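# Place the assembled housing upright on the belt

## Task

Find the white housing that already has its circuit board and motor fitted. Put it standing upright on the dark belt strip just behind the white rail, with the board and motor still seated in it, and release it at the end.

## Robot and tools

Robot: two six-joint arms, left_arm and right_arm, each ending in a two-finger parallel gripper with a wrist camera (cam_left_wrist, cam_right_wrist; both 504x504 fisheye images). Arm bases in the scene frame: left_arm at (-0.005, +0.338, 0) m with quat_wxyz (+0.998, 0, 0, +0.060); right_arm at (-0.045, -0.239, 0) m with quat_wxyz (+1.000, 0, 0, +0.016).

Scene frame: origin on the table surface midway between the arms, +z up, +x reaching out across the table, left_arm on the +y side. The names left and right do not tell you which side of a picture something is on.

execute_actions takes "actions", a list that is empty or holds exactly one item, plus an optional "pictures" boolean. An empty list only reports the current state. An item with "rows" (1 to 15 rows) and optional "steps" (1 to 15, default 15) is a motion: each row is applied for one control step of 1/30 s, and the final row repeats if rows run out before steps. An item with only "steps" (up to 300) is a wait that sends nothing new; it is counted from the previous result, and your writing time uses part of it. A refused call sends nothing at all.

Each row is a single list of 14 numbers covering both arms, always complete even when only one arm should move: left_arm waist, shoulder, elbow, wrist pitch, wrist yaw, wrist roll, opening, then the same seven for right_arm. Joint numbers are absolute target angles in radians, in the same convention as the Joint positions line; they are not offsets. Stated ranges per arm: waist -2.618 to 3.054, shoulder 0.000 to 3.142, elbow 0.000 to 3.142, wrist pitch -1.571 to 1.571, wrist yaw -1.571 to 1.571, wrist roll -2.094 to 2.094. The true ends can sit up to 0.036 rad either side of these. A target more than 0.036 rad outside a range and also farther out than the joint's last reported angle gets the call refused. A target past the true end is clipped there, and the result then says "joint sent to its limit" (this may refer to an earlier, still running action); no such line does not prove more travel exists.

Opening is absolute, from -1 (closed) to +1 (fully open, 0.094 m between pads). Away from the extremes the fingers move until grip_measured equals the number you sent. To hold something, send a value below the current grip_measured: roughly 0.03 lower holds firmly, a smaller difference holds more gently. Pad force tops out near 50 to 62 N (lower on some grippers, and weaker on parts under about 2 mm thick); first contact can spike harder. Each gripper's readings carry a fixed error of up to about 1 mm.

Motion limits: every step, each joint's target is kept close to its measured angle, within 0.202 rad (waist), 0.258 (shoulder), 0.238 (elbow), 0.573 (wrist pitch), 0.522 (wrist yaw and wrist roll). If the targets would put a gripper over 70 mm from where it is measured, all of that arm's targets are pulled back proportionally. Distant goals therefore need several steps or calls. Between calls the arms keep heading for the last row sent, until everything has nearly stopped or some step is HELD; fingers already moving keep moving.

Results: the state line "left_arm: … | right_arm: …" gives each gripper's end_effector_position (metres) and end_effector_quat_wxyz in the scene frame. That point lies between the pads, about 1 cm short of the fingertips; the fingers extend along the gripper's +z and close along its y axis. Printed positions can be off, more so at long reach. Joint positions and Joint velocities list, per arm, six joints (rad, rad/s) then the pad gap (m, m/s). grip_measured is finger opening on the command scale. Joint torques give six values per arm, with per-unit offset, scale error and noise. "joint command not followed" means a clearance check altered or blocked that arm's joint targets on some steps. HELD marks steps whose row was not (fully) sent. MOTOR HOT appears from 75 °C; OVER-TEMPERATURE FAULT reports a stop: at 90 °C the arm halts 10 s, at 100 °C the arm goes limp and falls. Avoid long, heavy holds.

Camera intrinsics (OpenCV fisheye, D=[0.1,0,0,0]): cam_left_wrist fx=fy=302.69, cx=251.069, cy=255.199; cam_right_wrist fx=fy=301.252, cx=251.067, cy=249.898.

zoom_image: "camera" is cam_left_wrist or cam_right_wrist; "region" is [x0, y0, x1, y1] in image pixels from the top-left corner, at most 504 by 504. It shows that camera's latest image enlarged and does not move anything.

read_manual: optional "section", only "licences"; returns URDF licence text, no motion.

finished_scene: pass the current scene's number; it ends and grades that scene and cannot be reversed. Answering without any tool call ends the whole run.

Typical order: look, open the gripper above the assembled housing, lower, close, lift, carry it over the dark belt strip behind the white rail, set it down upright with board and motor still in it, open, back away, then call finished_scene.

Avoid: the two arms striking or pushing into each other; dropping or knocking anything off the table; slips, slams and hard shoves. Expect occasional random tugs on a held part or nudges to loose objects. Smooth, economical motion is preferred.

Each tool is called as a command line: name --argument value for each argument, lists and objects as JSON in quotes; but a table of rows of numbers goes row by row, as --pt "numbers of a row", without its own name.

## Session

execute_actions --actions '[]'

Scene clock: 0.00 s of 4240.00 s.
left_arm: end_effector_position=(+0.3093, +0.4494, +0.1484) grip_measured=+1.000 end_effector_quat_wxyz=(+0.254, -0.332, +0.841, +0.344) | right_arm: end_effector_position=(+0.3495, -0.1067, +0.1792) grip_measured=+1.000 end_effector_quat_wxyz=(+0.363, +0.327, +0.863, +0.125)
Joint positions: left_arm=[-0.2    1.565  1.115 -0.908 -0.865 -0.734  0.094] | right_arm=[ 0.434  1.506  1.168 -0.508  0.345  1.058  0.094]
Joint velocities: left_arm=[ 0.002 -0.012 -0.022  0.022  0.007 -0.037  0.   ] | right_arm=[-0.012 -0.007 -0.007 -0.037 -0.022 -0.022  0.   ]
Joint torques (N m, as the arm reports them, + toward a larger angle): no reading

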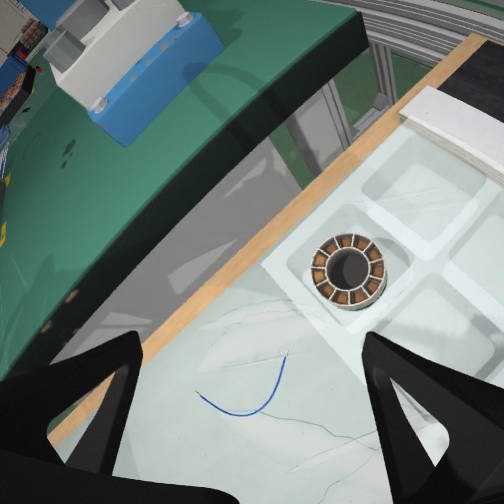

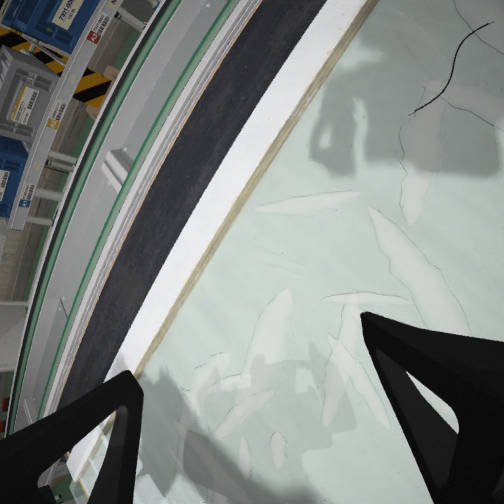

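execute_actions --actions '[{"rows":[[-0.3,0.9,1.1,-1.2,0,0,1,0.1,0.9,1.1,-1.2,0,0,1]]}]' --pictures false

execute_actions --actions '[{"steps":45}]'

Scene clock: 5.93 s of 4240.00 s.
left_arm: end_effector_position=(+0.2150, +0.3101, +0.2325) grip_measured=+1.000 end_effector_quat_wxyz=(+0.306, +0.053, +0.950, -0.007) | right_arm: end_effector_position=(+0.1836, -0.2112, +0.2401) grip_measured=+1.000 end_effector_quat_wxyz=(+0.326, +0.005, +0.945, +0.030)
Joint positions: left_arm=[-0.294  0.879  1.101 -1.173 -0.056 -0.046  0.094] | right_arm=[ 0.11   0.879  1.106 -1.132  0.035  0.141  0.094]
Joint velocities: left_arm=[-0.012  0.193  0.007 -0.125  0.33   0.286  0.   ] | right_arm=[-0.002  0.012 -0.017 -0.505 -0.212 -0.945  0.   ]
Joint torques (N m, as the arm reports them, + toward a larger angle): left_arm=[-0.47  0.44  6.36  1.27  0.01  0.06] | right_arm=[-0.95  1.49  6.6   1.43  0.   -0.02]
Steps of this call (steps 1 to 90: nothing new was sent; then 2.43 s passed at rest; steps 91 to 105: all 15 steps of this action). Readings (joint positions):
91: left_arm=[-0.204 1.547 1.115 -0.923 -0.809 -0.675] | right_arm=[0.421 1.495 1.166 -0.532 0.310 1.014]
92: left_arm=[-0.219 1.507 1.107 -0.960 -0.726 -0.596] | right_arm=[0.395 1.468 1.154 -0.584 0.267 0.957]
94: left_arm=[-0.261 1.390 1.101 -1.031 -0.560 -0.437] | right_arm=[0.319 1.394 1.131 -0.706 0.208 0.847]
98: left_arm=[-0.294 1.092 1.101 -1.102 -0.252 -0.199] | right_arm=[0.159 1.202 1.109 -0.916 0.125 0.581]
105: the state above

Scene clock: 7.43 s of 4240.00 s.
left_arm: end_effector_position=(+0.2126, +0.3016, +0.2275) grip_measured=+1.000 end_effector_quat_wxyz=(+0.291, +0.080, +0.953, -0.023) | right_arm: end_effector_position=(+0.1724, -0.2074, +0.2298) grip_measured=+1.000 end_effector_quat_wxyz=(+0.295, -0.065, +0.953, +0.020)
Joint positions: left_arm=[-0.294  0.893  1.101 -1.186 -0.007 -0.006  0.094] | right_arm=[ 0.11   0.887  1.105 -1.189  0.005  0.006  0.094]
Joint velocities: left_arm=[-0.002 -0.002 -0.017  0.051  0.066  0.022  0.   ] | right_arm=[ 0.007 -0.012  0.007  0.037 -0.037  0.007  0.   ]
Joint torques (N m, as the arm reports them, + toward a larger angle): left_arm=[-0.49 -0.07  6.37  1.18  0.04  0.07] | right_arm=[-0.92  0.8   6.51  1.11 -0.06 -0.02]
Steps of this call (steps 1 to 30: the robot went on to your last target; steps 31 to 45: nothing new was sent). Readings (joint positions):
1: left_arm=[-0.294 0.885 1.101 -1.176 -0.046 -0.037] | right_arm=[0.110 0.880 1.106 -1.146 0.029 0.114]
2: left_arm=[-0.294 0.889 1.101 -1.178 -0.037 -0.031] | right_arm=[0.110 0.884 1.105 -1.157 0.023 0.092]
4: left_arm=[-0.294 0.893 1.101 -1.180 -0.026 -0.022] | right_arm=[0.110 0.887 1.105 -1.170 0.017 0.061]
8: left_arm=[-0.294 0.893 1.101 -1.184 -0.014 -0.012] | right_arm=[0.110 0.887 1.105 -1.182 0.010 0.028]
45: the state above
All arms were judged still, so your last target was given up. Only a new action makes them travel on or press farther. Fingers that are still opening or closing keep moving.

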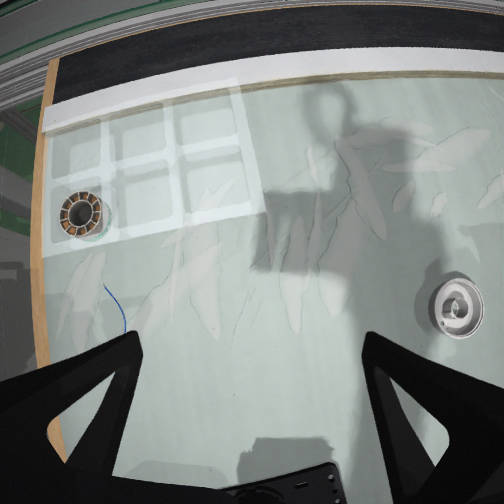

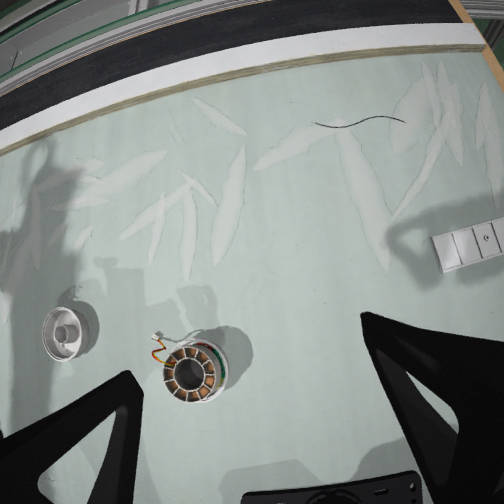

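execute_actions --actions '[{"rows":[[0.3,0.9,1.1,-1.2,0,0,1,0.37,1.375,1.22,-1.42,0,0,1]]}]' --pictures false

execute_actions --actions '[{"steps":20}]'

Scene clock: 15.30 s of 4240.00 s.
left_arm: end_effector_position=(+0.1962, +0.4278, +0.2274) grip_measured=+1.000 end_effector_quat_wxyz=(+0.285, -0.197, +0.936, +0.062) | right_arm: end_effector_position=(+0.1596, -0.1526, +0.1414) grip_measured=+1.000 end_effector_quat_wxyz=(-0.010, -0.194, +0.981, -0.002)
Joint positions: left_arm=[ 0.292  0.893  1.101 -1.186 -0.007 -0.002  0.094] | right_arm=[ 0.362  1.4    1.204 -1.395  0.001  0.004  0.094]
Joint velocities: left_arm=[ 0.022  0.012  0.002 -0.037  0.037  0.007  0.   ] | right_arm=[ 0.002 -0.032  0.007 -0.095 -0.022  0.037  0.   ]
Joint torques (N m, as the arm reports them, + toward a larger angle): left_arm=[ 0.64 -0.03  6.36  1.23  0.09  0.04] | right_arm=[ 0.75 -7.54  8.28  0.16 -0.02 -0.01]
Steps of this call (steps 1 to 90: nothing new was sent; then 4.37 s passed at rest; steps 91 to 105: all 15 steps of this action). Readings (joint positions):
91: left_arm=[-0.263 0.893 1.101 -1.186 0.007 -0.003] | right_arm=[0.141 0.916 1.126 -1.228 0.017 0.007]
92: left_arm=[-0.194 0.893 1.101 -1.186 0.009 -0.003] | right_arm=[0.212 0.975 1.169 -1.284 0.018 0.007]
94: left_arm=[-0.046 0.893 1.101 -1.186 0.006 -0.002] | right_arm=[0.321 1.128 1.217 -1.318 0.008 0.005]
98: left_arm=[0.234 0.893 1.101 -1.186 -0.001 -0.002] | right_arm=[0.362 1.392 1.214 -1.336 0.001 0.004]
105: the state above

Scene clock: 15.97 s of 4240.00 s.
left_arm: end_effector_position=(+0.1962, +0.4278, +0.2274) grip_measured=+1.000 end_effector_quat_wxyz=(+0.285, -0.197, +0.936, +0.062) | right_arm: end_effector_position=(+0.1560, -0.1541, +0.1417) grip_measured=+1.000 end_effector_quat_wxyz=(-0.017, -0.194, +0.981, -0.004)
Joint positions: left_arm=[ 0.292  0.893  1.101 -1.186 -0.007 -0.002  0.094] | right_arm=[ 0.362  1.4    1.204 -1.41   0.001  0.004  0.094]
Joint velocities: left_arm=[ 0.007 -0.007  0.012 -0.007 -0.037 -0.007  0.   ] | right_arm=[-0.007  0.012 -0.002  0.022 -0.095 -0.037  0.   ]
Joint torques (N m, as the arm reports them, + toward a larger angle): left_arm=[0.58 0.04 6.23 1.21 0.04 0.  ] | right_arm=[ 0.76 -7.56  8.19  0.07 -0.02 -0.01]
Steps of this call (steps 1 to 20: the robot went on to your last target). Readings (joint positions):
1: left_arm=[0.292 0.893 1.101 -1.186 -0.007 -0.002] | right_arm=[0.362 1.400 1.204 -1.399 0.001 0.004]
2: left_arm=[0.292 0.893 1.101 -1.186 -0.007 -0.002] | right_arm=[0.362 1.400 1.204 -1.402 0.001 0.004]
4: left_arm=[0.292 0.893 1.101 -1.186 -0.007 -0.002] | right_arm=[0.362 1.400 1.204 -1.406 0.001 0.004]
8: left_arm=[0.292 0.893 1.101 -1.186 -0.007 -0.002] | right_arm=[0.362 1.400 1.204 -1.409 0.001 0.004]
20: the state above

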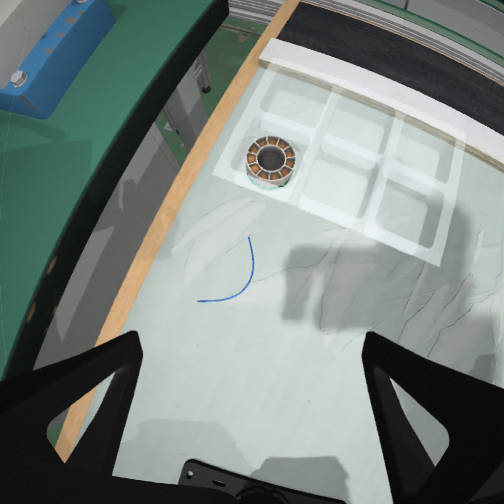

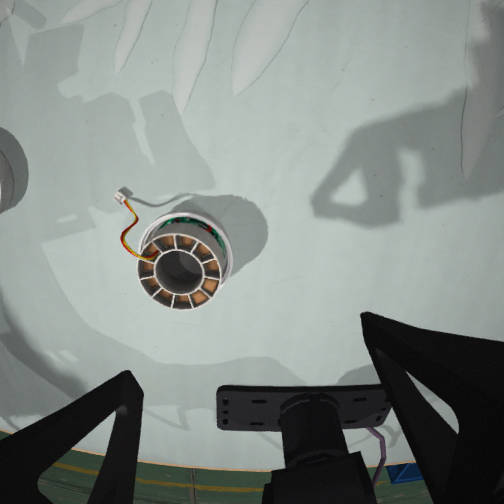

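execute_actions --actions '[{"rows":[[0.3,0.9,1.1,-1.2,0,0,1,0.51,1.378,1.035,-1.22,0,0,1]]}]'

Scene clock: 19.53 s of 4240.00 s.
left_arm: end_effector_position=(+0.1962, +0.4278, +0.2274) grip_measured=+1.000 end_effector_quat_wxyz=(+0.285, -0.197, +0.936, +0.062) | right_arm: end_effector_position=(+0.1404, -0.1261, +0.1009) grip_measured=+1.000 end_effector_quat_wxyz=(-0.010, -0.265, +0.964, -0.001)
Joint positions: left_arm=[ 0.292  0.893  1.101 -1.186 -0.007 -0.002  0.094] | right_arm=[ 0.507  1.386  1.031 -1.236 -0.003  0.004  0.094]
Joint velocities: left_arm=[-0.007  0.007 -0.007 -0.007  0.022  0.051  0.   ] | right_arm=[ 0.007 -0.017 -0.007  0.037 -0.007  0.007  0.   ]
Joint torques (N m, as the arm reports them, + toward a larger angle): left_arm=[0.69 0.07 6.34 1.21 0.05 0.02] | right_arm=[ 0.27 -5.87  7.    0.27  0.    0.  ]
Steps of this call (steps 1 to 15: the robot went on to your last target; steps 16 to 90: nothing new was sent; then 0.07 s passed at rest; steps 91 to 105: all 15 steps of this action). Readings (joint positions):
91: left_arm=[0.292 0.893 1.101 -1.186 -0.007 -0.002] | right_arm=[0.380 1.395 1.182 -1.382 0.009 0.004]
92: left_arm=[0.292 0.893 1.101 -1.186 -0.007 -0.002] | right_arm=[0.419 1.385 1.138 -1.336 0.011 0.004]
94: left_arm=[0.292 0.893 1.101 -1.186 -0.007 -0.002] | right_arm=[0.489 1.386 1.064 -1.296 0.002 0.004]
98: left_arm=[0.292 0.893 1.101 -1.186 -0.007 -0.002] | right_arm=[0.507 1.386 1.031 -1.269 -0.003 0.004]
105: the state above

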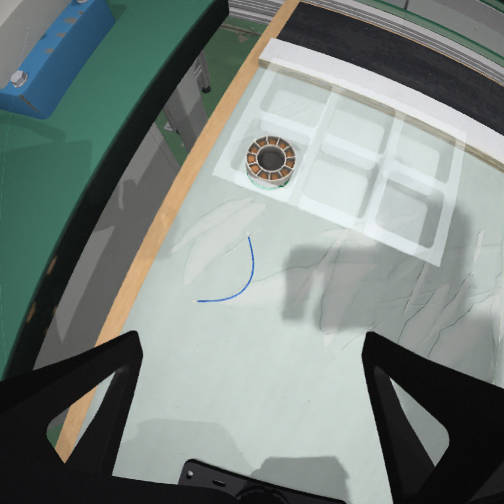

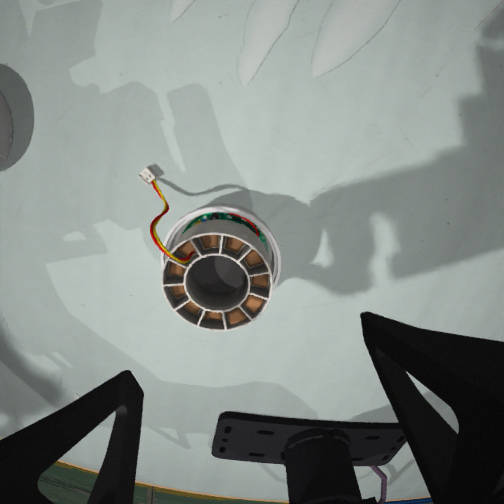

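execute_actions --actions '[{"rows":[[0.3,0.9,1.1,-1.2,0,0,1,0.545,0.88,0.72,-1.06,0,0,1],[0.3,0.9,1.1,-1.2,0,0,1,0.545,0.88,0.72,-1.06,0,0,1],[0.3,0.9,1.1,-1.2,0,0,1,0.545,0.88,0.72,-1.06,0,0,1],[0.3,0.9,1.1,-1.2,0,0,1,0.545,0.88,0.72,-1.06,0,0,1],[0.3,0.9,1.1,-1.2,0,0,1,0.545,0.88,0.72,-1.06,0,0,1],[0.3,0.9,1.1,-1.2,0,0,1,0.545,0.88,0.72,-1.06,0,0,1],[0.3,0.9,1.1,-1.2,0,0,1,0.545,0.88,0.72,-1.06,0,0,1],[0.3,0.9,1.1,-1.2,0,0,1,0.545,0.6,0.55,-0.97,0,0,1],[0.3,0.9,1.1,-1.2,0,0,1,0.545,0.6,0.55,-0.97,0,0,1],[0.3,0.9,1.1,-1.2,0,0,1,0.545,0.6,0.55,-0.97,0,0,1],[0.3,0.9,1.1,-1.2,0,0,1,0.545,0.6,0.55,-0.97,0,0,1],[0.3,0.9,1.1,-1.2,0,0,1,0.545,0.383,0.39,-0.9,0,0,1]]}]' --pictures false

execute_actions --actions '[{"steps":20}]'

Scene clock: 29.87 s of 4240.00 s.
left_arm: end_effector_position=(+0.1962, +0.4278, +0.2274) grip_measured=+1.000 end_effector_quat_wxyz=(+0.285, -0.197, +0.936, +0.062) | right_arm: end_effector_position=(+0.0939, -0.1490, +0.0813) grip_measured=+1.000 end_effector_quat_wxyz=(+0.288, -0.265, +0.916, +0.085)
Joint positions: left_arm=[ 0.292  0.893  1.101 -1.186 -0.007 -0.002  0.094] | right_arm=[ 0.534  0.414  0.415 -0.963 -0.001  0.004  0.094]
Joint velocities: left_arm=[ 0.002  0.007 -0.022  0.022  0.022 -0.051  0.   ] | right_arm=[-0.017 -0.662 -0.711 -0.022  0.007  0.037  0.   ]
Joint torques (N m, as the arm reports them, + toward a larger angle): left_arm=[ 0.6  -0.02  6.28  1.2   0.07  0.01] | right_arm=[1.12 3.1  9.27 1.8  0.   0.  ]
Steps of this call (steps 1 to 15: the robot went on to your last target; steps 16 to 90: nothing new was sent; then 6.83 s passed at rest; steps 91 to 105: all 15 steps of this action). Readings (joint positions):
91: left_arm=[0.292 0.893 1.101 -1.186 -0.007 -0.002] | right_arm=[0.511 1.355 0.994 -1.183 -0.001 0.004]
92: left_arm=[0.292 0.893 1.101 -1.186 -0.007 -0.002] | right_arm=[0.519 1.284 0.914 -1.118 -0.001 0.004]
94: left_arm=[0.292 0.893 1.101 -1.186 -0.007 -0.002] | right_arm=[0.532 1.114 0.777 -1.103 -0.001 0.004]
98: left_arm=[0.292 0.893 1.101 -1.186 -0.007 -0.002] | right_arm=[0.534 0.864 0.694 -1.089 -0.001 0.004]
105: the state above

Scene clock: 30.53 s of 4240.00 s.
left_arm: end_effector_position=(+0.1962, +0.4278, +0.2274) grip_measured=+1.000 end_effector_quat_wxyz=(+0.285, -0.197, +0.936, +0.062) | right_arm: end_effector_position=(+0.1001, -0.1451, +0.0804) grip_measured=+1.000 end_effector_quat_wxyz=(+0.306, -0.263, +0.911, +0.090)
Joint positions: left_arm=[ 0.292  0.893  1.101 -1.186 -0.007 -0.002  0.094] | right_arm=[ 0.534  0.401  0.388 -0.909 -0.001  0.004  0.094]
Joint velocities: left_arm=[ 0.002  0.002 -0.012 -0.037 -0.066 -0.051  0.   ] | right_arm=[-0.012 -0.002 -0.007 -0.066  0.037 -0.007  0.   ]
Joint torques (N m, as the arm reports them, + toward a larger angle): left_arm=[0.65 0.06 6.36 1.22 0.03 0.04] | right_arm=[ 1.01  0.32  7.87  1.38 -0.01  0.  ]
Steps of this call (steps 1 to 20: the robot went on to your last target). Readings (joint positions):
1: left_arm=[0.292 0.893 1.101 -1.186 -0.007 -0.002] | right_arm=[0.534 0.402 0.398 -0.962 -0.001 0.004]
2: left_arm=[0.292 0.893 1.101 -1.186 -0.007 -0.002] | right_arm=[0.534 0.401 0.391 -0.960 -0.001 0.004]
4: left_arm=[0.292 0.893 1.101 -1.186 -0.007 -0.002] | right_arm=[0.534 0.401 0.388 -0.948 -0.001 0.004]
8: left_arm=[0.292 0.893 1.101 -1.186 -0.007 -0.002] | right_arm=[0.534 0.401 0.388 -0.923 -0.001 0.004]
20: the state above

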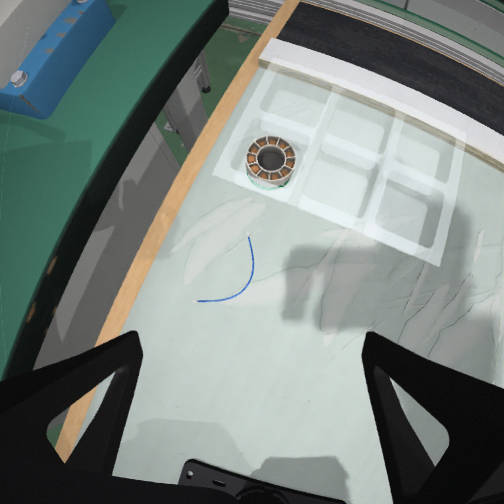

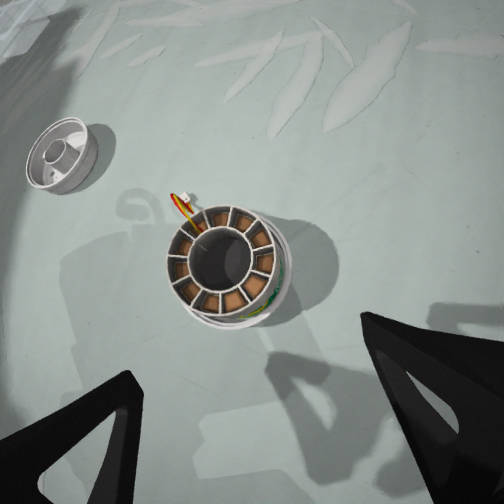

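execute_actions --actions '[{"rows":[[0.3,0.9,1.1,-1.2,0,0,1,0.545,0.45,0.36,-0.78,0,0,1],[0.3,0.9,1.1,-1.2,0,0,1,0.545,0.45,0.36,-0.78,0,0,1],[0.3,0.9,1.1,-1.2,0,0,1,0.545,0.5,0.33,-0.68,0,0,1],[0.3,0.9,1.1,-1.2,0,0,1,0.545,0.5,0.33,-0.68,0,0,1],[0.3,0.9,1.1,-1.2,0,0,1,0.545,0.55,0.3,-0.58,0,0,1],[0.3,0.9,1.1,-1.2,0,0,1,0.545,0.55,0.3,-0.58,0,0,1],[0.3,0.9,1.1,-1.2,0,0,1,0.545,0.6,0.27,-0.48,0,0,1],[0.3,0.9,1.1,-1.2,0,0,1,0.545,0.6,0.27,-0.48,0,0,1],[0.3,0.9,1.1,-1.2,0,0,1,0.545,0.65,0.25,-0.4,0,0,1],[0.3,0.9,1.1,-1.2,0,0,1,0.545,0.65,0.25,-0.4,0,0,1],[0.3,0.9,1.1,-1.2,0,0,1,0.545,0.7,0.22,-0.34,0,0,1],[0.3,0.9,1.1,-1.2,0,0,1,0.545,0.7,0.22,-0.34,0,0,1],[0.3,0.9,1.1,-1.2,0,0,1,0.545,0.7,0.22,-0.34,0,0,1],[0.3,0.9,1.1,-1.2,0,0,1,0.545,0.743,0.195,-0.34,0,0,1]]}]' --pictures false

execute_actions --actions '[{"steps":15}]'

Scene clock: 38.07 s of 4240.00 s.
left_arm: end_effector_position=(+0.1962, +0.4278, +0.2274) grip_measured=+1.000 end_effector_quat_wxyz=(+0.285, -0.197, +0.936, +0.062) | right_arm: end_effector_position=(+0.1375, -0.1213, +0.0324) grip_measured=+1.000 end_effector_quat_wxyz=(+0.314, -0.263, +0.908, +0.092)
Joint positions: left_arm=[ 0.292  0.893  1.101 -1.186 -0.007 -0.002  0.094] | right_arm=[ 0.534  0.706  0.217 -0.416 -0.001  0.004  0.094]
Joint velocities: left_arm=[ 0.002 -0.012  0.007  0.007  0.022  0.007  0.   ] | right_arm=[-0.002  0.462 -0.242  0.476 -0.007 -0.007  0.   ]
Joint torques (N m, as the arm reports them, + toward a larger angle): left_arm=[ 0.65 -0.05  6.36  1.19  0.04  0.06] | right_arm=[1.03 0.88 6.81 1.35 0.   0.  ]
Steps of this call (steps 1 to 15: the robot went on to your last target; steps 16 to 90: nothing new was sent; then 4.03 s passed at rest; steps 91 to 105: all 15 steps of this action). Readings (joint positions):
91: left_arm=[0.292 0.893 1.101 -1.186 -0.007 -0.002] | right_arm=[0.534 0.405 0.385 -0.897 -0.001 0.004]
92: left_arm=[0.292 0.893 1.101 -1.186 -0.007 -0.002] | right_arm=[0.534 0.414 0.379 -0.873 -0.001 0.004]
94: left_arm=[0.292 0.893 1.101 -1.186 -0.007 -0.002] | right_arm=[0.534 0.451 0.360 -0.807 -0.001 0.004]
98: left_arm=[0.292 0.893 1.101 -1.186 -0.007 -0.002] | right_arm=[0.534 0.555 0.298 -0.643 -0.001 0.004]
105: the state above

Scene clock: 38.57 s of 4240.00 s.
left_arm: end_effector_position=(+0.1962, +0.4278, +0.2274) grip_measured=+1.000 end_effector_quat_wxyz=(+0.285, -0.197, +0.936, +0.062) | right_arm: end_effector_position=(+0.1424, -0.1182, +0.0305) grip_measured=+1.000 end_effector_quat_wxyz=(+0.324, -0.262, +0.904, +0.095)
Joint positions: left_arm=[ 0.292  0.893  1.101 -1.186 -0.007 -0.002  0.094] | right_arm=[ 0.534  0.729  0.199 -0.351 -0.001  0.004  0.094]
Joint velocities: left_arm=[ 0.002 -0.007 -0.022  0.037  0.022  0.022  0.   ] | right_arm=[-0.017 -0.022 -0.007  0.066 -0.007  0.051  0.   ]
Joint torques (N m, as the arm reports them, + toward a larger angle): left_arm=[0.72 0.03 6.26 1.21 0.04 0.  ] | right_arm=[1.02 1.33 7.38 1.35 0.   0.  ]
Steps of this call (steps 1 to 15: the robot went on to your last target). Readings (joint positions):
1: left_arm=[0.292 0.893 1.101 -1.186 -0.007 -0.002] | right_arm=[0.534 0.718 0.210 -0.403 -0.001 0.004]
2: left_arm=[0.292 0.893 1.101 -1.186 -0.007 -0.002] | right_arm=[0.534 0.726 0.204 -0.395 -0.001 0.004]
4: left_arm=[0.292 0.893 1.101 -1.186 -0.007 -0.002] | right_arm=[0.534 0.729 0.199 -0.384 -0.001 0.004]
8: left_arm=[0.292 0.893 1.101 -1.186 -0.007 -0.002] | right_arm=[0.534 0.729 0.199 -0.363 -0.001 0.004]
15: the state above

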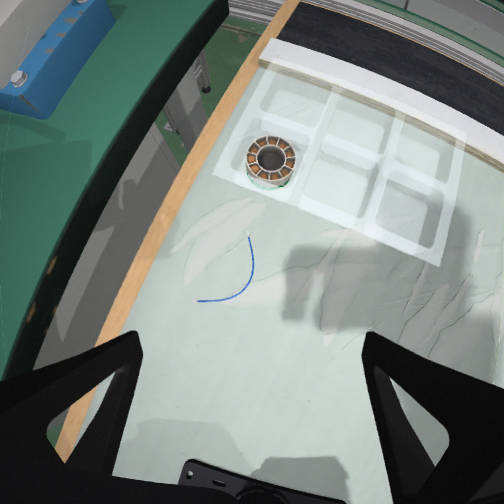

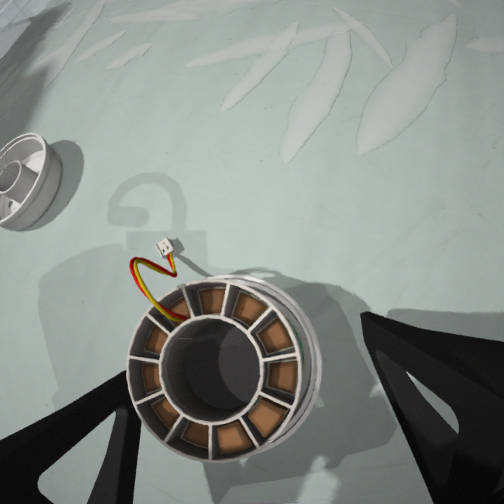

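execute_actions --actions '[{"rows":[[-0.7,0.9,1.1,-0.9,0,0,1,0.58,0.743,0.195,-0.34,0,0,1],[-0.7,0.9,1.1,-0.9,0,0,1,0.58,0.743,0.195,-0.34,0,0,1],[-0.7,0.9,1.1,-0.9,0,0,1,0.58,0.743,0.195,-0.3,0,0,1],[-0.7,0.9,1.1,-0.9,0,0,1,0.58,0.743,0.195,-0.3,0,0,1],[-0.7,0.9,1.1,-0.9,0,0,1,0.58,0.77,0.18,-0.262,0,0,1],[-0.7,0.9,1.1,-0.9,0,0,1,0.58,0.77,0.18,-0.262,0,0,1],[-0.7,0.9,1.1,-0.9,0,0,1,0.58,0.803,0.158,-0.262,0,0,1]]}]' --pictures false

execute_actions --actions '[{"steps":15}]'

Scene clock: 45.17 s of 4240.00 s.
left_arm: end_effector_position=(+0.2254, +0.1923, +0.2729) grip_measured=+1.000 end_effector_quat_wxyz=(+0.404, +0.252, +0.871, -0.121) | right_arm: end_effector_position=(+0.1392, -0.1114, +0.0187) grip_measured=+1.000 end_effector_quat_wxyz=(+0.318, -0.279, +0.901, +0.098)
Joint positions: left_arm=[-0.681  0.895  1.1   -0.905  0.008 -0.002  0.094] | right_arm=[ 0.569  0.787  0.167 -0.272  0.001  0.001  0.094]
Joint velocities: left_arm=[-0.52  -0.007 -0.002 -0.095  0.11  -0.007  0.   ] | right_arm=[-0.022 -0.002 -0.012  0.051  0.022 -0.022  0.   ]
Joint torques (N m, as the arm reports them, + toward a larger angle): left_arm=[ 1.1  -0.51  6.66  1.77 -0.22  0.02] | right_arm=[ 1.03  1.37  6.73  1.4  -0.03  0.02]
Steps of this call (steps 1 to 15: the robot went on to your last target; steps 16 to 90: nothing new was sent; then 3.10 s passed at rest; steps 91 to 105: all 15 steps of this action). Readings (joint positions):
91: left_arm=[0.261 0.893 1.100 -1.164 -0.019 -0.004] | right_arm=[0.540 0.729 0.199 -0.348 0.001 0.004]
92: left_arm=[0.192 0.894 1.100 -1.119 -0.020 -0.004] | right_arm=[0.552 0.729 0.199 -0.348 0.001 0.004]
94: left_arm=[0.046 0.895 1.100 -1.029 -0.016 -0.004] | right_arm=[0.566 0.729 0.199 -0.340 0.001 0.004]
98: left_arm=[-0.246 0.895 1.100 -0.942 -0.009 -0.003] | right_arm=[0.569 0.765 0.186 -0.286 0.001 0.004]
105: the state above

Scene clock: 45.67 s of 4240.00 s.
left_arm: end_effector_position=(+0.2237, +0.1896, +0.2729) grip_measured=+1.000 end_effector_quat_wxyz=(+0.403, +0.257, +0.870, -0.123) | right_arm: end_effector_position=(+0.1394, -0.1112, +0.0189) grip_measured=+1.000 end_effector_quat_wxyz=(+0.319, -0.279, +0.901, +0.099)
Joint positions: left_arm=[-0.693  0.895  1.1   -0.905  0.007 -0.002  0.094] | right_arm=[ 0.569  0.787  0.167 -0.271  0.001  0.001  0.094]
Joint velocities: left_arm=[ 0.002 -0.002 -0.012 -0.007  0.051 -0.037  0.   ] | right_arm=[-0.017  0.007  0.007  0.022  0.051 -0.007  0.   ]
Joint torques (N m, as the arm reports them, + toward a larger angle): left_arm=[-0.52 -0.39  6.8   1.77 -0.08  0.03] | right_arm=[ 1.04  1.33  6.73  1.39 -0.03  0.02]
Steps of this call (steps 1 to 15: the robot went on to your last target). Readings (joint positions):
1: left_arm=[-0.691 0.895 1.100 -0.905 0.008 -0.002] | right_arm=[0.569 0.787 0.167 -0.271 0.001 0.001]
2: left_arm=[-0.693 0.895 1.100 -0.905 0.008 -0.002] | right_arm=[0.569 0.787 0.167 -0.271 0.001 0.001]
4: left_arm=[-0.693 0.895 1.100 -0.905 0.008 -0.002] | right_arm=[0.569 0.787 0.167 -0.271 0.001 0.001]
8: left_arm=[-0.693 0.895 1.100 -0.905 0.007 -0.002] | right_arm=[0.569 0.787 0.167 -0.271 0.001 0.001]
15: the state above

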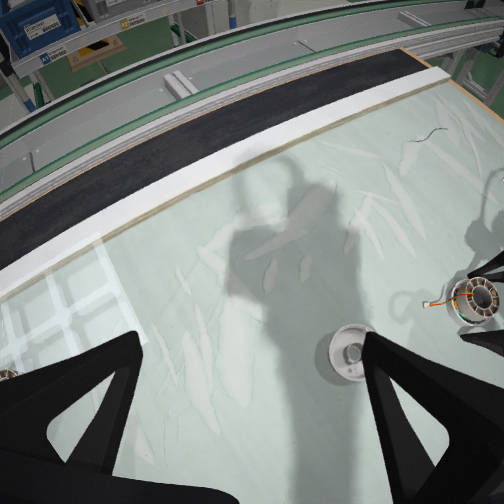

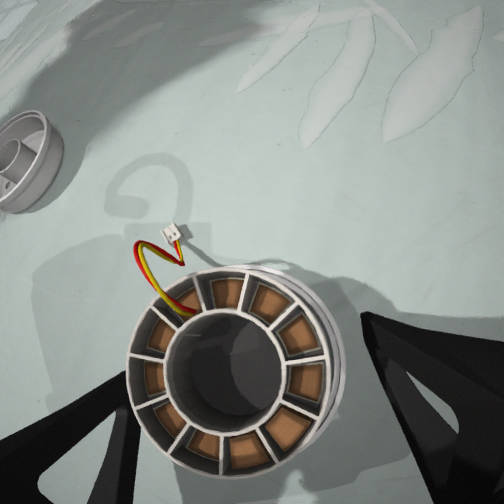

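execute_actions --actions '[{"rows":[[-0.7,0.9,1.1,-0.9,0,0,1,0.58,0.806,0.148,-0.25,0,0,0.9],[-0.7,0.9,1.1,-0.9,0,0,1,0.58,0.806,0.148,-0.25,0,0,0.8],[-0.7,0.9,1.1,-0.9,0,0,1,0.58,0.806,0.148,-0.25,0,0,0.7],[-0.7,0.9,1.1,-0.9,0,0,1,0.58,0.806,0.148,-0.25,0,0,0.65],[-0.7,0.9,1.1,-0.9,0,0,1,0.58,0.806,0.148,-0.25,0,0,0.6],[-0.7,0.9,1.1,-0.9,0,0,1,0.58,0.806,0.148,-0.25,0,0,0.55],[-0.7,0.9,1.1,-0.9,0,0,1,0.58,0.806,0.148,-0.25,0,0,0.5],[-0.7,0.9,1.1,-0.9,0,0,1,0.58,0.806,0.148,-0.25,0,0,0.45],[-0.7,0.9,1.1,-0.9,0,0,1,0.58,0.806,0.148,-0.25,0,0,0.4],[-0.7,0.9,1.1,-0.9,0,0,1,0.58,0.806,0.148,-0.25,0,0,0.35],[-0.7,0.9,1.1,-0.9,0,0,1,0.58,0.806,0.148,-0.25,0,0,0.3]]}]'

zoom_image --camera "cam_left_wrist" --region '[404,240,504,360]'

Scene clock: 55.70 s of 4240.00 s.
left_arm: end_effector_position=(+0.2237, +0.1896, +0.2729) grip_measured=+1.000 end_effector_quat_wxyz=(+0.403, +0.257, +0.870, -0.123) | right_arm: end_effector_position=(+0.1398, -0.1115, +0.0177) grip_measured=+0.409 end_effector_quat_wxyz=(+0.322, -0.278, +0.900, +0.098)
Joint positions: left_arm=[-0.693  0.895  1.1   -0.905  0.006 -0.002  0.094] | right_arm=[ 0.569  0.787  0.158 -0.256  0.004  0.001  0.066]
Joint velocities: left_arm=[-0.007 -0.002  0.002  0.022 -0.037 -0.022  0.   ] | right_arm=[ 0.002 -0.007  0.002 -0.007 -0.022 -0.022 -0.   ]
Joint torques (N m, as the arm reports them, + toward a larger angle): left_arm=[-0.61 -0.45  6.73  1.8  -0.06  0.03] | right_arm=[ 1.01  1.64  6.61  1.37 -0.04  0.02]
Steps of this call (steps 1 to 15: the robot went on to your last target; steps 16 to 90: nothing new was sent; then 6.53 s passed at rest; steps 91 to 105: all 15 steps of this action). Readings (joint positions):
91: left_arm=[-0.693 0.895 1.100 -0.905 0.006 -0.002] | right_arm=[0.569 0.787 0.165 -0.268 0.001 0.001]
92: left_arm=[-0.693 0.895 1.100 -0.905 0.006 -0.002] | right_arm=[0.569 0.787 0.163 -0.265 0.001 0.001]
94: left_arm=[-0.693 0.895 1.100 -0.905 0.006 -0.002] | right_arm=[0.569 0.787 0.160 -0.260 0.003 0.001]
98: left_arm=[-0.693 0.895 1.100 -0.905 0.006 -0.002] | right_arm=[0.569 0.787 0.159 -0.257 0.004 0.001]
105: the state above

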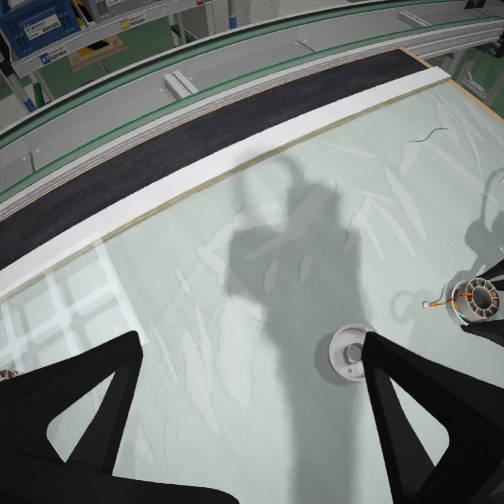

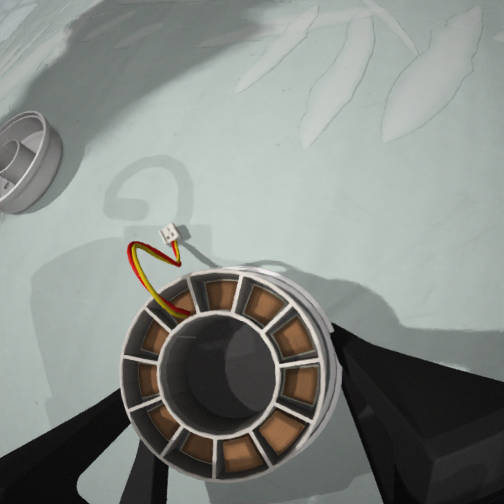

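Region (404, 240, 504, 360) of cam_left_wrist's 504x504 image, scaled by 4.200, with more detail than that image has.

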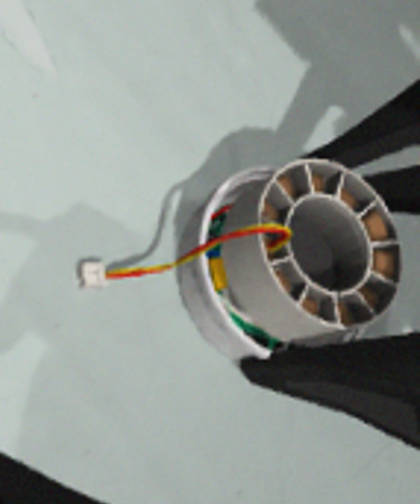

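execute_actions --actions '[{"rows":[[-0.7,0.9,1.1,-0.9,0,0,1,0.57,0.8,0.18,-0.28,0,0,0.36],[-0.7,0.9,1.1,-0.9,0,0,1,0.57,0.8,0.2,-0.3,0,0,0.36],[-0.7,0.9,1.1,-0.9,0,0,1,0.57,0.8,0.225,-0.33,0,0,0.36],[-0.7,0.9,1.1,-0.9,0,0,1,0.57,0.8,0.25,-0.36,0,0,0.36],[-0.7,0.9,1.1,-0.9,0,0,1,0.56,0.8,0.28,-0.39,0,0,0.36],[-0.7,0.9,1.1,-0.9,0,0,1,0.55,0.8,0.31,-0.42,0,0,0.36],[-0.7,0.9,1.1,-0.9,0,0,1,0.54,0.8,0.34,-0.45,0,0,0.36],[-0.7,0.9,1.1,-0.9,0,0,1,0.53,0.8,0.37,-0.48,0,0,0.36],[-0.7,0.9,1.1,-0.9,0,0,1,0.52,0.8,0.4,-0.51,0,0,0.36],[-0.7,0.9,1.1,-0.9,0,0,1,0.51,0.8,0.43,-0.54,0,0,0.36],[-0.7,0.9,1.1,-0.9,0,0,1,0.5,0.82,0.46,-0.54,0,0,0.36],[-0.7,0.9,1.1,-0.9,0,0,1,0.48,0.85,0.5,-0.54,0,0,0.36],[-0.7,0.9,1.1,-0.9,0,0,1,0.46,0.88,0.53,-0.54,0,0,0.36],[-0.7,0.9,1.1,-0.9,0,0,1,0.44,0.91,0.56,-0.54,0,0,0.36],[-0.7,0.9,1.1,-0.9,0,0,1,0.42,0.95,0.6,-0.54,0,0,0.36]]}]' --pictures false

execute_actions --actions '[{"rows":[[-0.7,0.9,1.1,-0.9,0,0,1,0.4,0.99,0.65,-0.54,0,0,0.36],[-0.7,0.9,1.1,-0.9,0,0,1,0.37,1.03,0.69,-0.54,0,0,0.36],[-0.7,0.9,1.1,-0.9,0,0,1,0.34,1.07,0.73,-0.54,0,0,0.36],[-0.7,0.9,1.1,-0.9,0,0,1,0.31,1.12,0.78,-0.54,0,0,0.36],[-0.7,0.9,1.1,-0.9,0,0,1,0.28,1.17,0.83,-0.54,0,0,0.36],[-0.7,0.9,1.1,-0.9,0,0,1,0.25,1.22,0.88,-0.54,0,0,0.36],[-0.7,0.9,1.1,-0.9,0,0,1,0.22,1.27,0.93,-0.54,0,0,0.36],[-0.7,0.9,1.1,-0.9,0,0,1,0.19,1.32,0.98,-0.54,0,0,0.36],[-0.7,0.9,1.1,-0.9,0,0,1,0.16,1.37,1.03,-0.54,0,0,0.36],[-0.7,0.9,1.1,-0.9,0,0,1,0.13,1.42,1.08,-0.54,0,0,0.36],[-0.7,0.9,1.1,-0.9,0,0,1,0.1,1.47,1.13,-0.54,0,0,0.36],[-0.7,0.9,1.1,-0.9,0,0,1,0.07,1.52,1.18,-0.54,0,0,0.36],[-0.7,0.9,1.1,-0.9,0,0,1,0.04,1.57,1.23,-0.54,0,0,0.36],[-0.7,0.9,1.1,-0.9,0,0,1,0.02,1.62,1.28,-0.54,0,0,0.36],[-0.7,0.9,1.1,-0.9,0,0,1,0,1.67,1.33,-0.54,0,0,0.36]]}]' --pictures false

execute_actions --actions '[{"rows":[[-0.7,0.9,1.1,-0.9,0,0,1,0,1.72,1.39,-0.54,0,0,0.36],[-0.7,0.9,1.1,-0.9,0,0,1,0,1.77,1.44,-0.54,0,0,0.36],[-0.7,0.9,1.1,-0.9,0,0,1,0,1.82,1.49,-0.54,0,0,0.36],[-0.7,0.9,1.1,-0.9,0,0,1,0,1.87,1.54,-0.54,0,0,0.36],[-0.7,0.9,1.1,-0.9,0,0,1,0,1.92,1.59,-0.54,0,0,0.36],[-0.7,0.9,1.1,-0.9,0,0,1,0,1.97,1.64,-0.54,0,0,0.36],[-0.7,0.9,1.1,-0.9,0,0,1,0,2.02,1.69,-0.54,0,0,0.36],[-0.7,0.9,1.1,-0.9,0,0,1,0,2.06,1.73,-0.54,0,0,0.36],[-0.7,0.9,1.1,-0.9,0,0,1,0,2.1,1.77,-0.54,0,0,0.36],[-0.7,0.9,1.1,-0.9,0,0,1,0,2.14,1.81,-0.54,0,0,0.36],[-0.7,0.9,1.1,-0.9,0,0,1,0,2.18,1.85,-0.54,0,0,0.36],[-0.7,0.9,1.1,-0.9,0,0,1,0,2.21,1.88,-0.54,0,0,0.36],[-0.7,0.9,1.1,-0.9,0,0,1,0,2.24,1.91,-0.54,0,0,0.36],[-0.7,0.9,1.1,-0.9,0,0,1,0,2.26,1.93,-0.54,0,0,0.36],[-0.7,0.9,1.1,-0.9,0,0,1,0,2.27,1.94,-0.54,0,0,0.36]]}]' --pictures false

execute_actions --actions '[{"steps":15}]'

Scene clock: 86.33 s of 4240.00 s.
left_arm: end_effector_position=(+0.2237, +0.1896, +0.2729) grip_measured=+1.000 end_effector_quat_wxyz=(+0.403, +0.257, +0.870, -0.123) | right_arm: end_effector_position=(+0.1828, -0.1138, +0.0999) grip_measured=+0.409 end_effector_quat_wxyz=(+0.329, -0.231, +0.912, +0.084)
Joint positions: left_arm=[-0.693  0.895  1.1   -0.905  0.006 -0.002  0.094] | right_arm=[ 0.465  0.874  0.515 -0.518 -0.001  0.001  0.066]
Joint velocities: left_arm=[ 0.007 -0.002 -0.002 -0.037  0.051  0.11   0.   ] | right_arm=[-0.564  0.926  1.018 -0.256  0.007  0.007 -0.002]
Joint torques (N m, as the arm reports them, + toward a larger angle): left_arm=[-0.54 -0.36  6.8   1.78 -0.07  0.01] | right_arm=[-0.99  0.44 10.22  1.52 -0.02  0.02]
Steps of this call (steps 1 to 15: the robot went on to your last target; steps 16 to 90: nothing new was sent; then 27.13 s passed at rest; steps 91 to 105: all 15 steps of this action). Readings (joint positions):
91: left_arm=[-0.693 0.895 1.100 -0.905 0.006 -0.002] | right_arm=[0.569 0.787 0.158 -0.256 0.004 0.001]
92: left_arm=[-0.693 0.895 1.100 -0.905 0.006 -0.002] | right_arm=[0.569 0.787 0.161 -0.260 0.004 0.001]
94: left_arm=[-0.693 0.895 1.100 -0.905 0.006 -0.002] | right_arm=[0.569 0.787 0.180 -0.299 0.004 0.001]
98: left_arm=[-0.693 0.895 1.100 -0.905 0.006 -0.002] | right_arm=[0.557 0.787 0.278 -0.407 0.002 0.001]
105: the state above

Scene clock: 86.83 s of 4240.00 s.
left_arm: end_effector_position=(+0.2237, +0.1896, +0.2729) grip_measured=+1.000 end_effector_quat_wxyz=(+0.403, +0.257, +0.870, -0.123) | right_arm: end_effector_position=(+0.3795, -0.2013, +0.1586) grip_measured=+0.409 end_effector_quat_wxyz=(+0.327, -0.040, +0.944, +0.016)
Joint positions: left_arm=[-0.693  0.895  1.1   -0.905  0.006 -0.002  0.094] | right_arm=[ 0.051  1.578  1.224 -0.55  -0.006  0.001  0.066]
Joint velocities: left_arm=[ 0.007 -0.007 -0.007 -0.066 -0.022 -0.037  0.   ] | right_arm=[-0.716  1.458  1.453 -0.037 -0.007  0.11  -0.001]
Joint torques (N m, as the arm reports them, + toward a larger angle): left_arm=[-0.6  -0.46  6.72  1.79 -0.09  0.02] | right_arm=[-0.7  -8.02  9.53  1.4   0.    0.02]
Steps of this call (steps 1 to 15: all 15 steps of this action). Readings (joint positions):
1: left_arm=[-0.693 0.895 1.100 -0.905 0.006 -0.002] | right_arm=[0.445 0.909 0.552 -0.526 -0.001 0.001]
2: left_arm=[-0.693 0.895 1.100 -0.905 0.006 -0.002] | right_arm=[0.423 0.949 0.591 -0.535 -0.002 0.001]
4: left_arm=[-0.693 0.895 1.100 -0.905 0.006 -0.002] | right_arm=[0.371 1.033 0.674 -0.545 -0.004 0.001]
8: left_arm=[-0.693 0.895 1.100 -0.905 0.006 -0.002] | right_arm=[0.254 1.226 0.868 -0.556 -0.005 0.001]
15: the state above

Scene clock: 87.33 s of 4240.00 s.
left_arm: end_effector_position=(+0.2237, +0.1896, +0.2729) grip_measured=+1.000 end_effector_quat_wxyz=(+0.403, +0.257, +0.870, -0.123) | right_arm: end_effector_position=(+0.5420, -0.2216, +0.0937) grip_measured=+0.409 end_effector_quat_wxyz=(+0.322, -0.012, +0.947, +0.003)
Joint positions: left_arm=[-0.693  0.895  1.1   -0.905  0.006 -0.002  0.094] | right_arm=[-0.004  2.25   1.878 -0.544  0.003  0.001  0.066]
Joint velocities: left_arm=[-0.007  0.012 -0.007  0.037 -0.066 -0.007  0.   ] | right_arm=[-0.017  0.706  0.515 -0.007  0.037 -0.081 -0.001]
Joint torques (N m, as the arm reports them, + toward a larger angle): left_arm=[-0.59 -0.38  6.63  1.77 -0.08  0.01] | right_arm=[  0.61 -18.05  10.28   1.33  -0.06   0.02]
Steps of this call (steps 1 to 15: all 15 steps of this action). Readings (joint positions):
1: left_arm=[-0.693 0.895 1.100 -0.905 0.006 -0.002] | right_arm=[0.029 1.629 1.275 -0.551 -0.004 0.001]
2: left_arm=[-0.693 0.895 1.100 -0.905 0.006 -0.002] | right_arm=[0.012 1.680 1.328 -0.551 -0.000 0.001]
4: left_arm=[-0.693 0.895 1.100 -0.905 0.006 -0.002] | right_arm=[-0.003 1.780 1.432 -0.551 0.004 0.001]
8: left_arm=[-0.693 0.895 1.100 -0.905 0.006 -0.002] | right_arm=[-0.004 1.978 1.632 -0.548 0.003 0.001]
15: the state above

Scene clock: 87.83 s of 4240.00 s.
left_arm: end_effector_position=(+0.2237, +0.1896, +0.2729) grip_measured=+1.000 end_effector_quat_wxyz=(+0.403, +0.257, +0.870, -0.123) | right_arm: end_effector_position=(+0.5443, -0.2215, +0.0778) grip_measured=+0.409 end_effector_quat_wxyz=(+0.307, -0.013, +0.952, +0.003)
Joint positions: left_arm=[-0.693  0.895  1.1   -0.905  0.006 -0.002  0.094] | right_arm=[-0.004  2.295  1.909 -0.561  0.003  0.001  0.066]
Joint velocities: left_arm=[ 0.002  0.002 -0.012  0.022 -0.022 -0.022  0.   ] | right_arm=[ 0.007 -0.012  0.012 -0.022 -0.081  0.037 -0.001]
Joint torques (N m, as the arm reports them, + toward a larger angle): left_arm=[-0.65 -0.46  6.67  1.76 -0.06  0.06] | right_arm=[  0.49 -18.1   10.62   1.43  -0.04   0.02]
Steps of this call (steps 1 to 15: the robot went on to your last target). Readings (joint positions):
1: left_arm=[-0.693 0.895 1.100 -0.905 0.006 -0.002] | right_arm=[-0.004 2.271 1.891 -0.544 0.003 0.001]
2: left_arm=[-0.693 0.895 1.100 -0.905 0.006 -0.002] | right_arm=[-0.004 2.284 1.895 -0.545 0.003 0.001]
4: left_arm=[-0.693 0.895 1.100 -0.905 0.006 -0.002] | right_arm=[-0.004 2.295 1.896 -0.553 0.003 0.001]
8: left_arm=[-0.693 0.895 1.100 -0.905 0.006 -0.002] | right_arm=[-0.004 2.295 1.903 -0.561 0.003 0.001]
15: the state above

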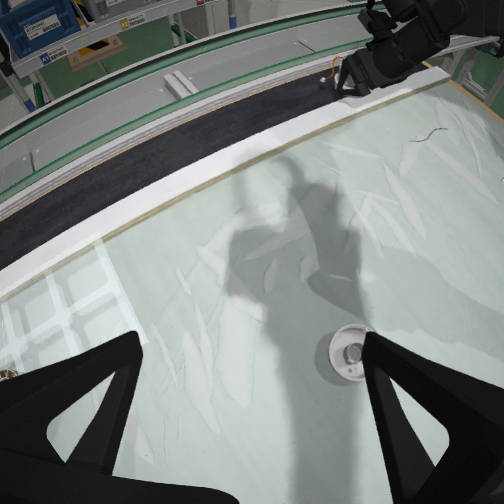

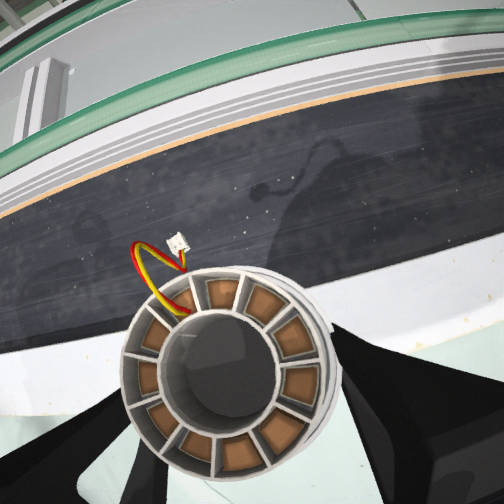

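execute_actions --actions '[{"rows":[[-0.7,0.9,1.1,-0.9,0,0,1,0,2.27,1.97,-0.54,0,0,0.36],[-0.7,0.9,1.1,-0.9,0,0,1,0,2.28,2.01,-0.55,0,0,0.36],[-0.7,0.9,1.1,-0.9,0,0,1,0,2.3,2.05,-0.56,0,0,0.36],[-0.7,0.9,1.1,-0.9,0,0,1,0,2.33,2.1,-0.58,0,0,0.36],[-0.7,0.9,1.1,-0.9,0,0,1,0,2.36,2.15,-0.6,0,0,0.36],[-0.7,0.9,1.1,-0.9,0,0,1,0,2.39,2.2,-0.62,0,0,0.36],[-0.7,0.9,1.1,-0.9,0,0,1,0,2.42,2.25,-0.64,0,0,0.36],[-0.7,0.9,1.1,-0.9,0,0,1,0,2.45,2.3,-0.66,0,0,0.36],[-0.7,0.9,1.1,-0.9,0,0,1,0,2.48,2.35,-0.68,0,0,0.36],[-0.7,0.9,1.1,-0.9,0,0,1,0,2.51,2.4,-0.7,0,0,0.36],[-0.7,0.9,1.1,-0.9,0,0,1,0,2.54,2.45,-0.72,0,0,0.36],[-0.7,0.9,1.1,-0.9,0,0,1,0,2.57,2.5,-0.74,0,0,0.36],[-0.7,0.9,1.1,-0.9,0,0,1,0,2.6,2.54,-0.74,0,0,0.36],[-0.7,0.9,1.1,-0.9,0,0,1,0,2.63,2.57,-0.74,0,0,0.36],[-0.7,0.9,1.1,-0.9,0,0,1,0,2.65,2.585,-0.74,0,0,0.36]]}]' --pictures false

execute_actions --actions '[{"steps":15}]'

Scene clock: 98.97 s of 4240.00 s.
left_arm: end_effector_position=(+0.2237, +0.1896, +0.2729) grip_measured=+1.000 end_effector_quat_wxyz=(+0.403, +0.257, +0.870, -0.123) | right_arm: end_effector_position=(+0.6284, -0.2191, +0.1291) grip_measured=+0.409 end_effector_quat_wxyz=(+0.395, -0.012, +0.919, +0.004)
Joint positions: left_arm=[-0.693  0.895  1.1   -0.905  0.006 -0.002  0.094] | right_arm=[-0.004  2.59   2.521 -0.69   0.003  0.001  0.066]
Joint velocities: left_arm=[-0.027 -0.002 -0.007 -0.037  0.022 -0.007  0.   ] | right_arm=[ 0.017  0.755  0.833 -0.154 -0.022 -0.051 -0.001]
Joint torques (N m, as the arm reports them, + toward a larger angle): left_arm=[-0.63 -0.33  6.75  1.79 -0.05  0.03] | right_arm=[  0.4  -16.58   8.99   1.17  -0.04   0.02]
Steps of this call (steps 1 to 15: the robot went on to your last target; steps 16 to 90: nothing new was sent; then 7.63 s passed at rest; steps 91 to 105: all 15 steps of this action). Readings (joint positions):
91: left_arm=[-0.693 0.895 1.100 -0.905 0.006 -0.002] | right_arm=[-0.004 2.295 1.913 -0.564 0.003 0.001]
92: left_arm=[-0.693 0.895 1.100 -0.905 0.006 -0.002] | right_arm=[-0.004 2.298 1.926 -0.573 0.003 0.001]
94: left_arm=[-0.693 0.895 1.100 -0.905 0.006 -0.002] | right_arm=[-0.004 2.316 1.986 -0.597 0.003 0.001]
98: left_arm=[-0.693 0.895 1.100 -0.905 0.006 -0.002] | right_arm=[-0.004 2.396 2.191 -0.622 0.003 0.001]
105: the state above

Scene clock: 99.47 s of 4240.00 s.
left_arm: end_effector_position=(+0.2237, +0.1896, +0.2729) grip_measured=+1.000 end_effector_quat_wxyz=(+0.403, +0.257, +0.870, -0.123) | right_arm: end_effector_position=(+0.6183, -0.2194, +0.0721) grip_measured=+0.409 end_effector_quat_wxyz=(+0.335, -0.012, +0.942, +0.004)
Joint positions: left_arm=[-0.693  0.895  1.1   -0.905  0.006 -0.002  0.094] | right_arm=[-0.004  2.679  2.552 -0.761  0.003  0.001  0.066]
Joint velocities: left_arm=[-0.022  0.002  0.007 -0.037  0.022  0.051  0.   ] | right_arm=[-0.012 -0.002 -0.007  0.037  0.007 -0.037 -0.001]
Joint torques (N m, as the arm reports them, + toward a larger angle): left_arm=[-0.67 -0.46  6.86  1.81 -0.1   0.04] | right_arm=[  0.41 -21.24  11.05   1.5   -0.04   0.02]
Steps of this call (steps 1 to 15: the robot went on to your last target). Readings (joint positions):
1: left_arm=[-0.693 0.895 1.100 -0.905 0.006 -0.002] | right_arm=[-0.004 2.612 2.542 -0.693 0.003 0.001]
2: left_arm=[-0.693 0.895 1.100 -0.905 0.006 -0.002] | right_arm=[-0.004 2.628 2.550 -0.698 0.003 0.001]
4: left_arm=[-0.693 0.895 1.100 -0.905 0.006 -0.002] | right_arm=[-0.004 2.652 2.552 -0.717 0.003 0.001]
8: left_arm=[-0.693 0.895 1.100 -0.905 0.006 -0.002] | right_arm=[-0.004 2.678 2.552 -0.754 0.003 0.001]
15: the state above

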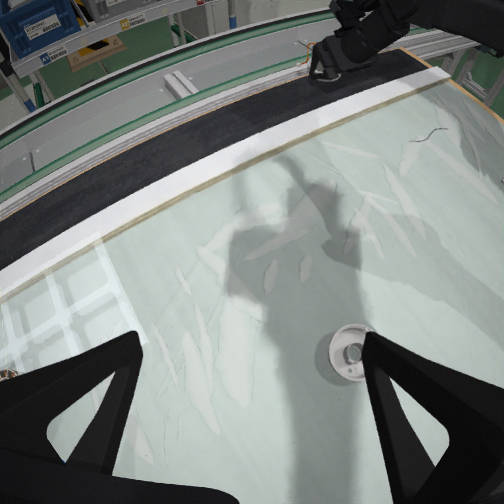

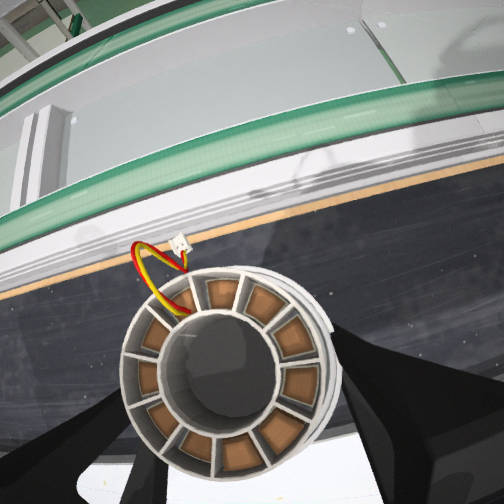

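Centered. Lower by shoulder (moves slightly outward).

execute_actions --actions '[{"rows":[[-0.7,0.9,1.1,-0.9,0,0,1,0,2.66,2.585,-0.73,0,0,0.36],[-0.7,0.9,1.1,-0.9,0,0,1,0,2.66,2.585,-0.72,0,0,0.36],[-0.7,0.9,1.1,-0.9,0,0,1,0,2.67,2.585,-0.71,0,0,0.36],[-0.7,0.9,1.1,-0.9,0,0,1,0,2.67,2.585,-0.71,0,0,0.36],[-0.7,0.9,1.1,-0.9,0,0,1,0,2.68,2.585,-0.7,0,0,0.36],[-0.7,0.9,1.1,-0.9,0,0,1,0,2.69,2.585,-0.69,0,0,0.36],[-0.7,0.9,1.1,-0.9,0,0,1,0,2.7,2.585,-0.68,0,0,0.36],[-0.7,0.9,1.1,-0.9,0,0,1,0,2.71,2.585,-0.67,0,0,0.36],[-0.7,0.9,1.1,-0.9,0,0,1,0,2.715,2.585,-0.665,0,0,0.36],[-0.7,0.9,1.1,-0.9,0,0,1,0,2.72,2.585,-0.66,0,0,0.36],[-0.7,0.9,1.1,-0.9,0,0,1,0,2.73,2.585,-0.655,0,0,0.36]]}]' --pictures false

execute_actions --actions '[{"steps":15}]'

Scene clock: 106.67 s of 4240.00 s.
left_arm: end_effector_position=(+0.2237, +0.1896, +0.2729) grip_measured=+1.000 end_effector_quat_wxyz=(+0.403, +0.257, +0.870, -0.123) | right_arm: end_effector_position=(+0.6290, -0.2191, +0.0476) grip_measured=+0.409 end_effector_quat_wxyz=(+0.342, -0.012, +0.939, +0.004)
Joint positions: left_arm=[-0.693  0.895  1.1   -0.905  0.006 -0.002  0.094] | right_arm=[-0.004  2.737  2.558 -0.693  0.003  0.001  0.066]
Joint velocities: left_arm=[ 0.012 -0.002 -0.012  0.037  0.037 -0.081  0.   ] | right_arm=[-0.027  0.168 -0.017  0.037 -0.022 -0.022  0.   ]
Joint torques (N m, as the arm reports them, + toward a larger angle): left_arm=[-0.55 -0.49  6.73  1.78 -0.06  0.04] | right_arm=[  0.41 -20.59  10.35   1.68  -0.04   0.02]
Steps of this call (steps 1 to 15: the robot went on to your last target; steps 16 to 90: nothing new was sent; then 3.70 s passed at rest; steps 91 to 105: all 15 steps of this action). Readings (joint positions):
91: left_arm=[-0.693 0.895 1.100 -0.905 0.006 -0.002] | right_arm=[-0.004 2.679 2.552 -0.761 0.003 0.001]
92: left_arm=[-0.693 0.895 1.100 -0.905 0.006 -0.002] | right_arm=[-0.004 2.679 2.552 -0.760 0.003 0.001]
94: left_arm=[-0.693 0.895 1.100 -0.905 0.006 -0.002] | right_arm=[-0.004 2.679 2.552 -0.756 0.003 0.001]
98: left_arm=[-0.693 0.895 1.100 -0.905 0.006 -0.002] | right_arm=[-0.004 2.687 2.555 -0.731 0.003 0.001]
105: the state above

Scene clock: 107.17 s of 4240.00 s.
left_arm: end_effector_position=(+0.2237, +0.1896, +0.2729) grip_measured=+1.000 end_effector_quat_wxyz=(+0.403, +0.257, +0.870, -0.123) | right_arm: end_effector_position=(+0.6294, -0.2191, +0.0407) grip_measured=+0.409 end_effector_quat_wxyz=(+0.340, -0.012, +0.940, +0.004)
Joint positions: left_arm=[-0.693  0.895  1.1   -0.905  0.006 -0.002  0.094] | right_arm=[-0.004  2.749  2.558 -0.686  0.003  0.001  0.066]
Joint velocities: left_arm=[-0.017 -0.002 -0.007 -0.11  -0.037  0.066  0.   ] | right_arm=[ 0.007 -0.007 -0.007  0.007 -0.007 -0.037  0.001]
Joint torques (N m, as the arm reports them, + toward a larger angle): left_arm=[-0.51 -0.51  6.74  1.78 -0.04  0.02] | right_arm=[  0.41 -20.69  10.46   1.59  -0.04   0.02]
Steps of this call (steps 1 to 15: the robot went on to your last target). Readings (joint positions):
1: left_arm=[-0.693 0.895 1.100 -0.905 0.006 -0.002] | right_arm=[-0.004 2.742 2.558 -0.693 0.003 0.001]
2: left_arm=[-0.693 0.895 1.100 -0.905 0.006 -0.002] | right_arm=[-0.004 2.746 2.558 -0.693 0.003 0.001]
4: left_arm=[-0.693 0.895 1.100 -0.905 0.006 -0.002] | right_arm=[-0.004 2.749 2.558 -0.693 0.003 0.001]
8: left_arm=[-0.693 0.895 1.100 -0.905 0.006 -0.002] | right_arm=[-0.004 2.749 2.558 -0.688 0.003 0.001]
15: the state above

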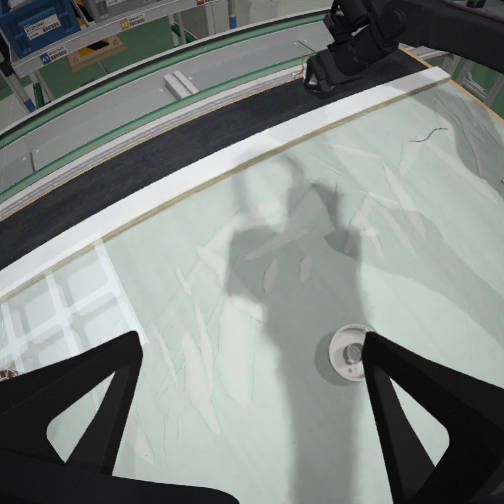

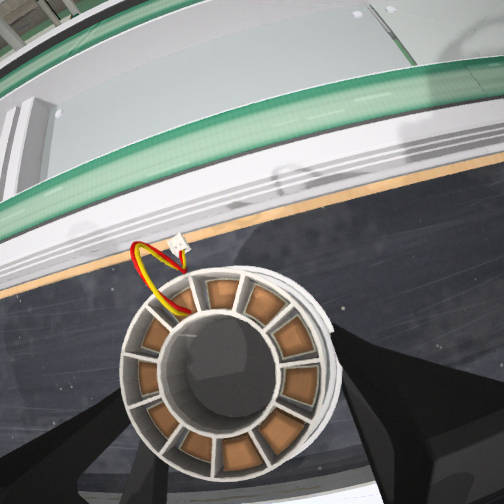

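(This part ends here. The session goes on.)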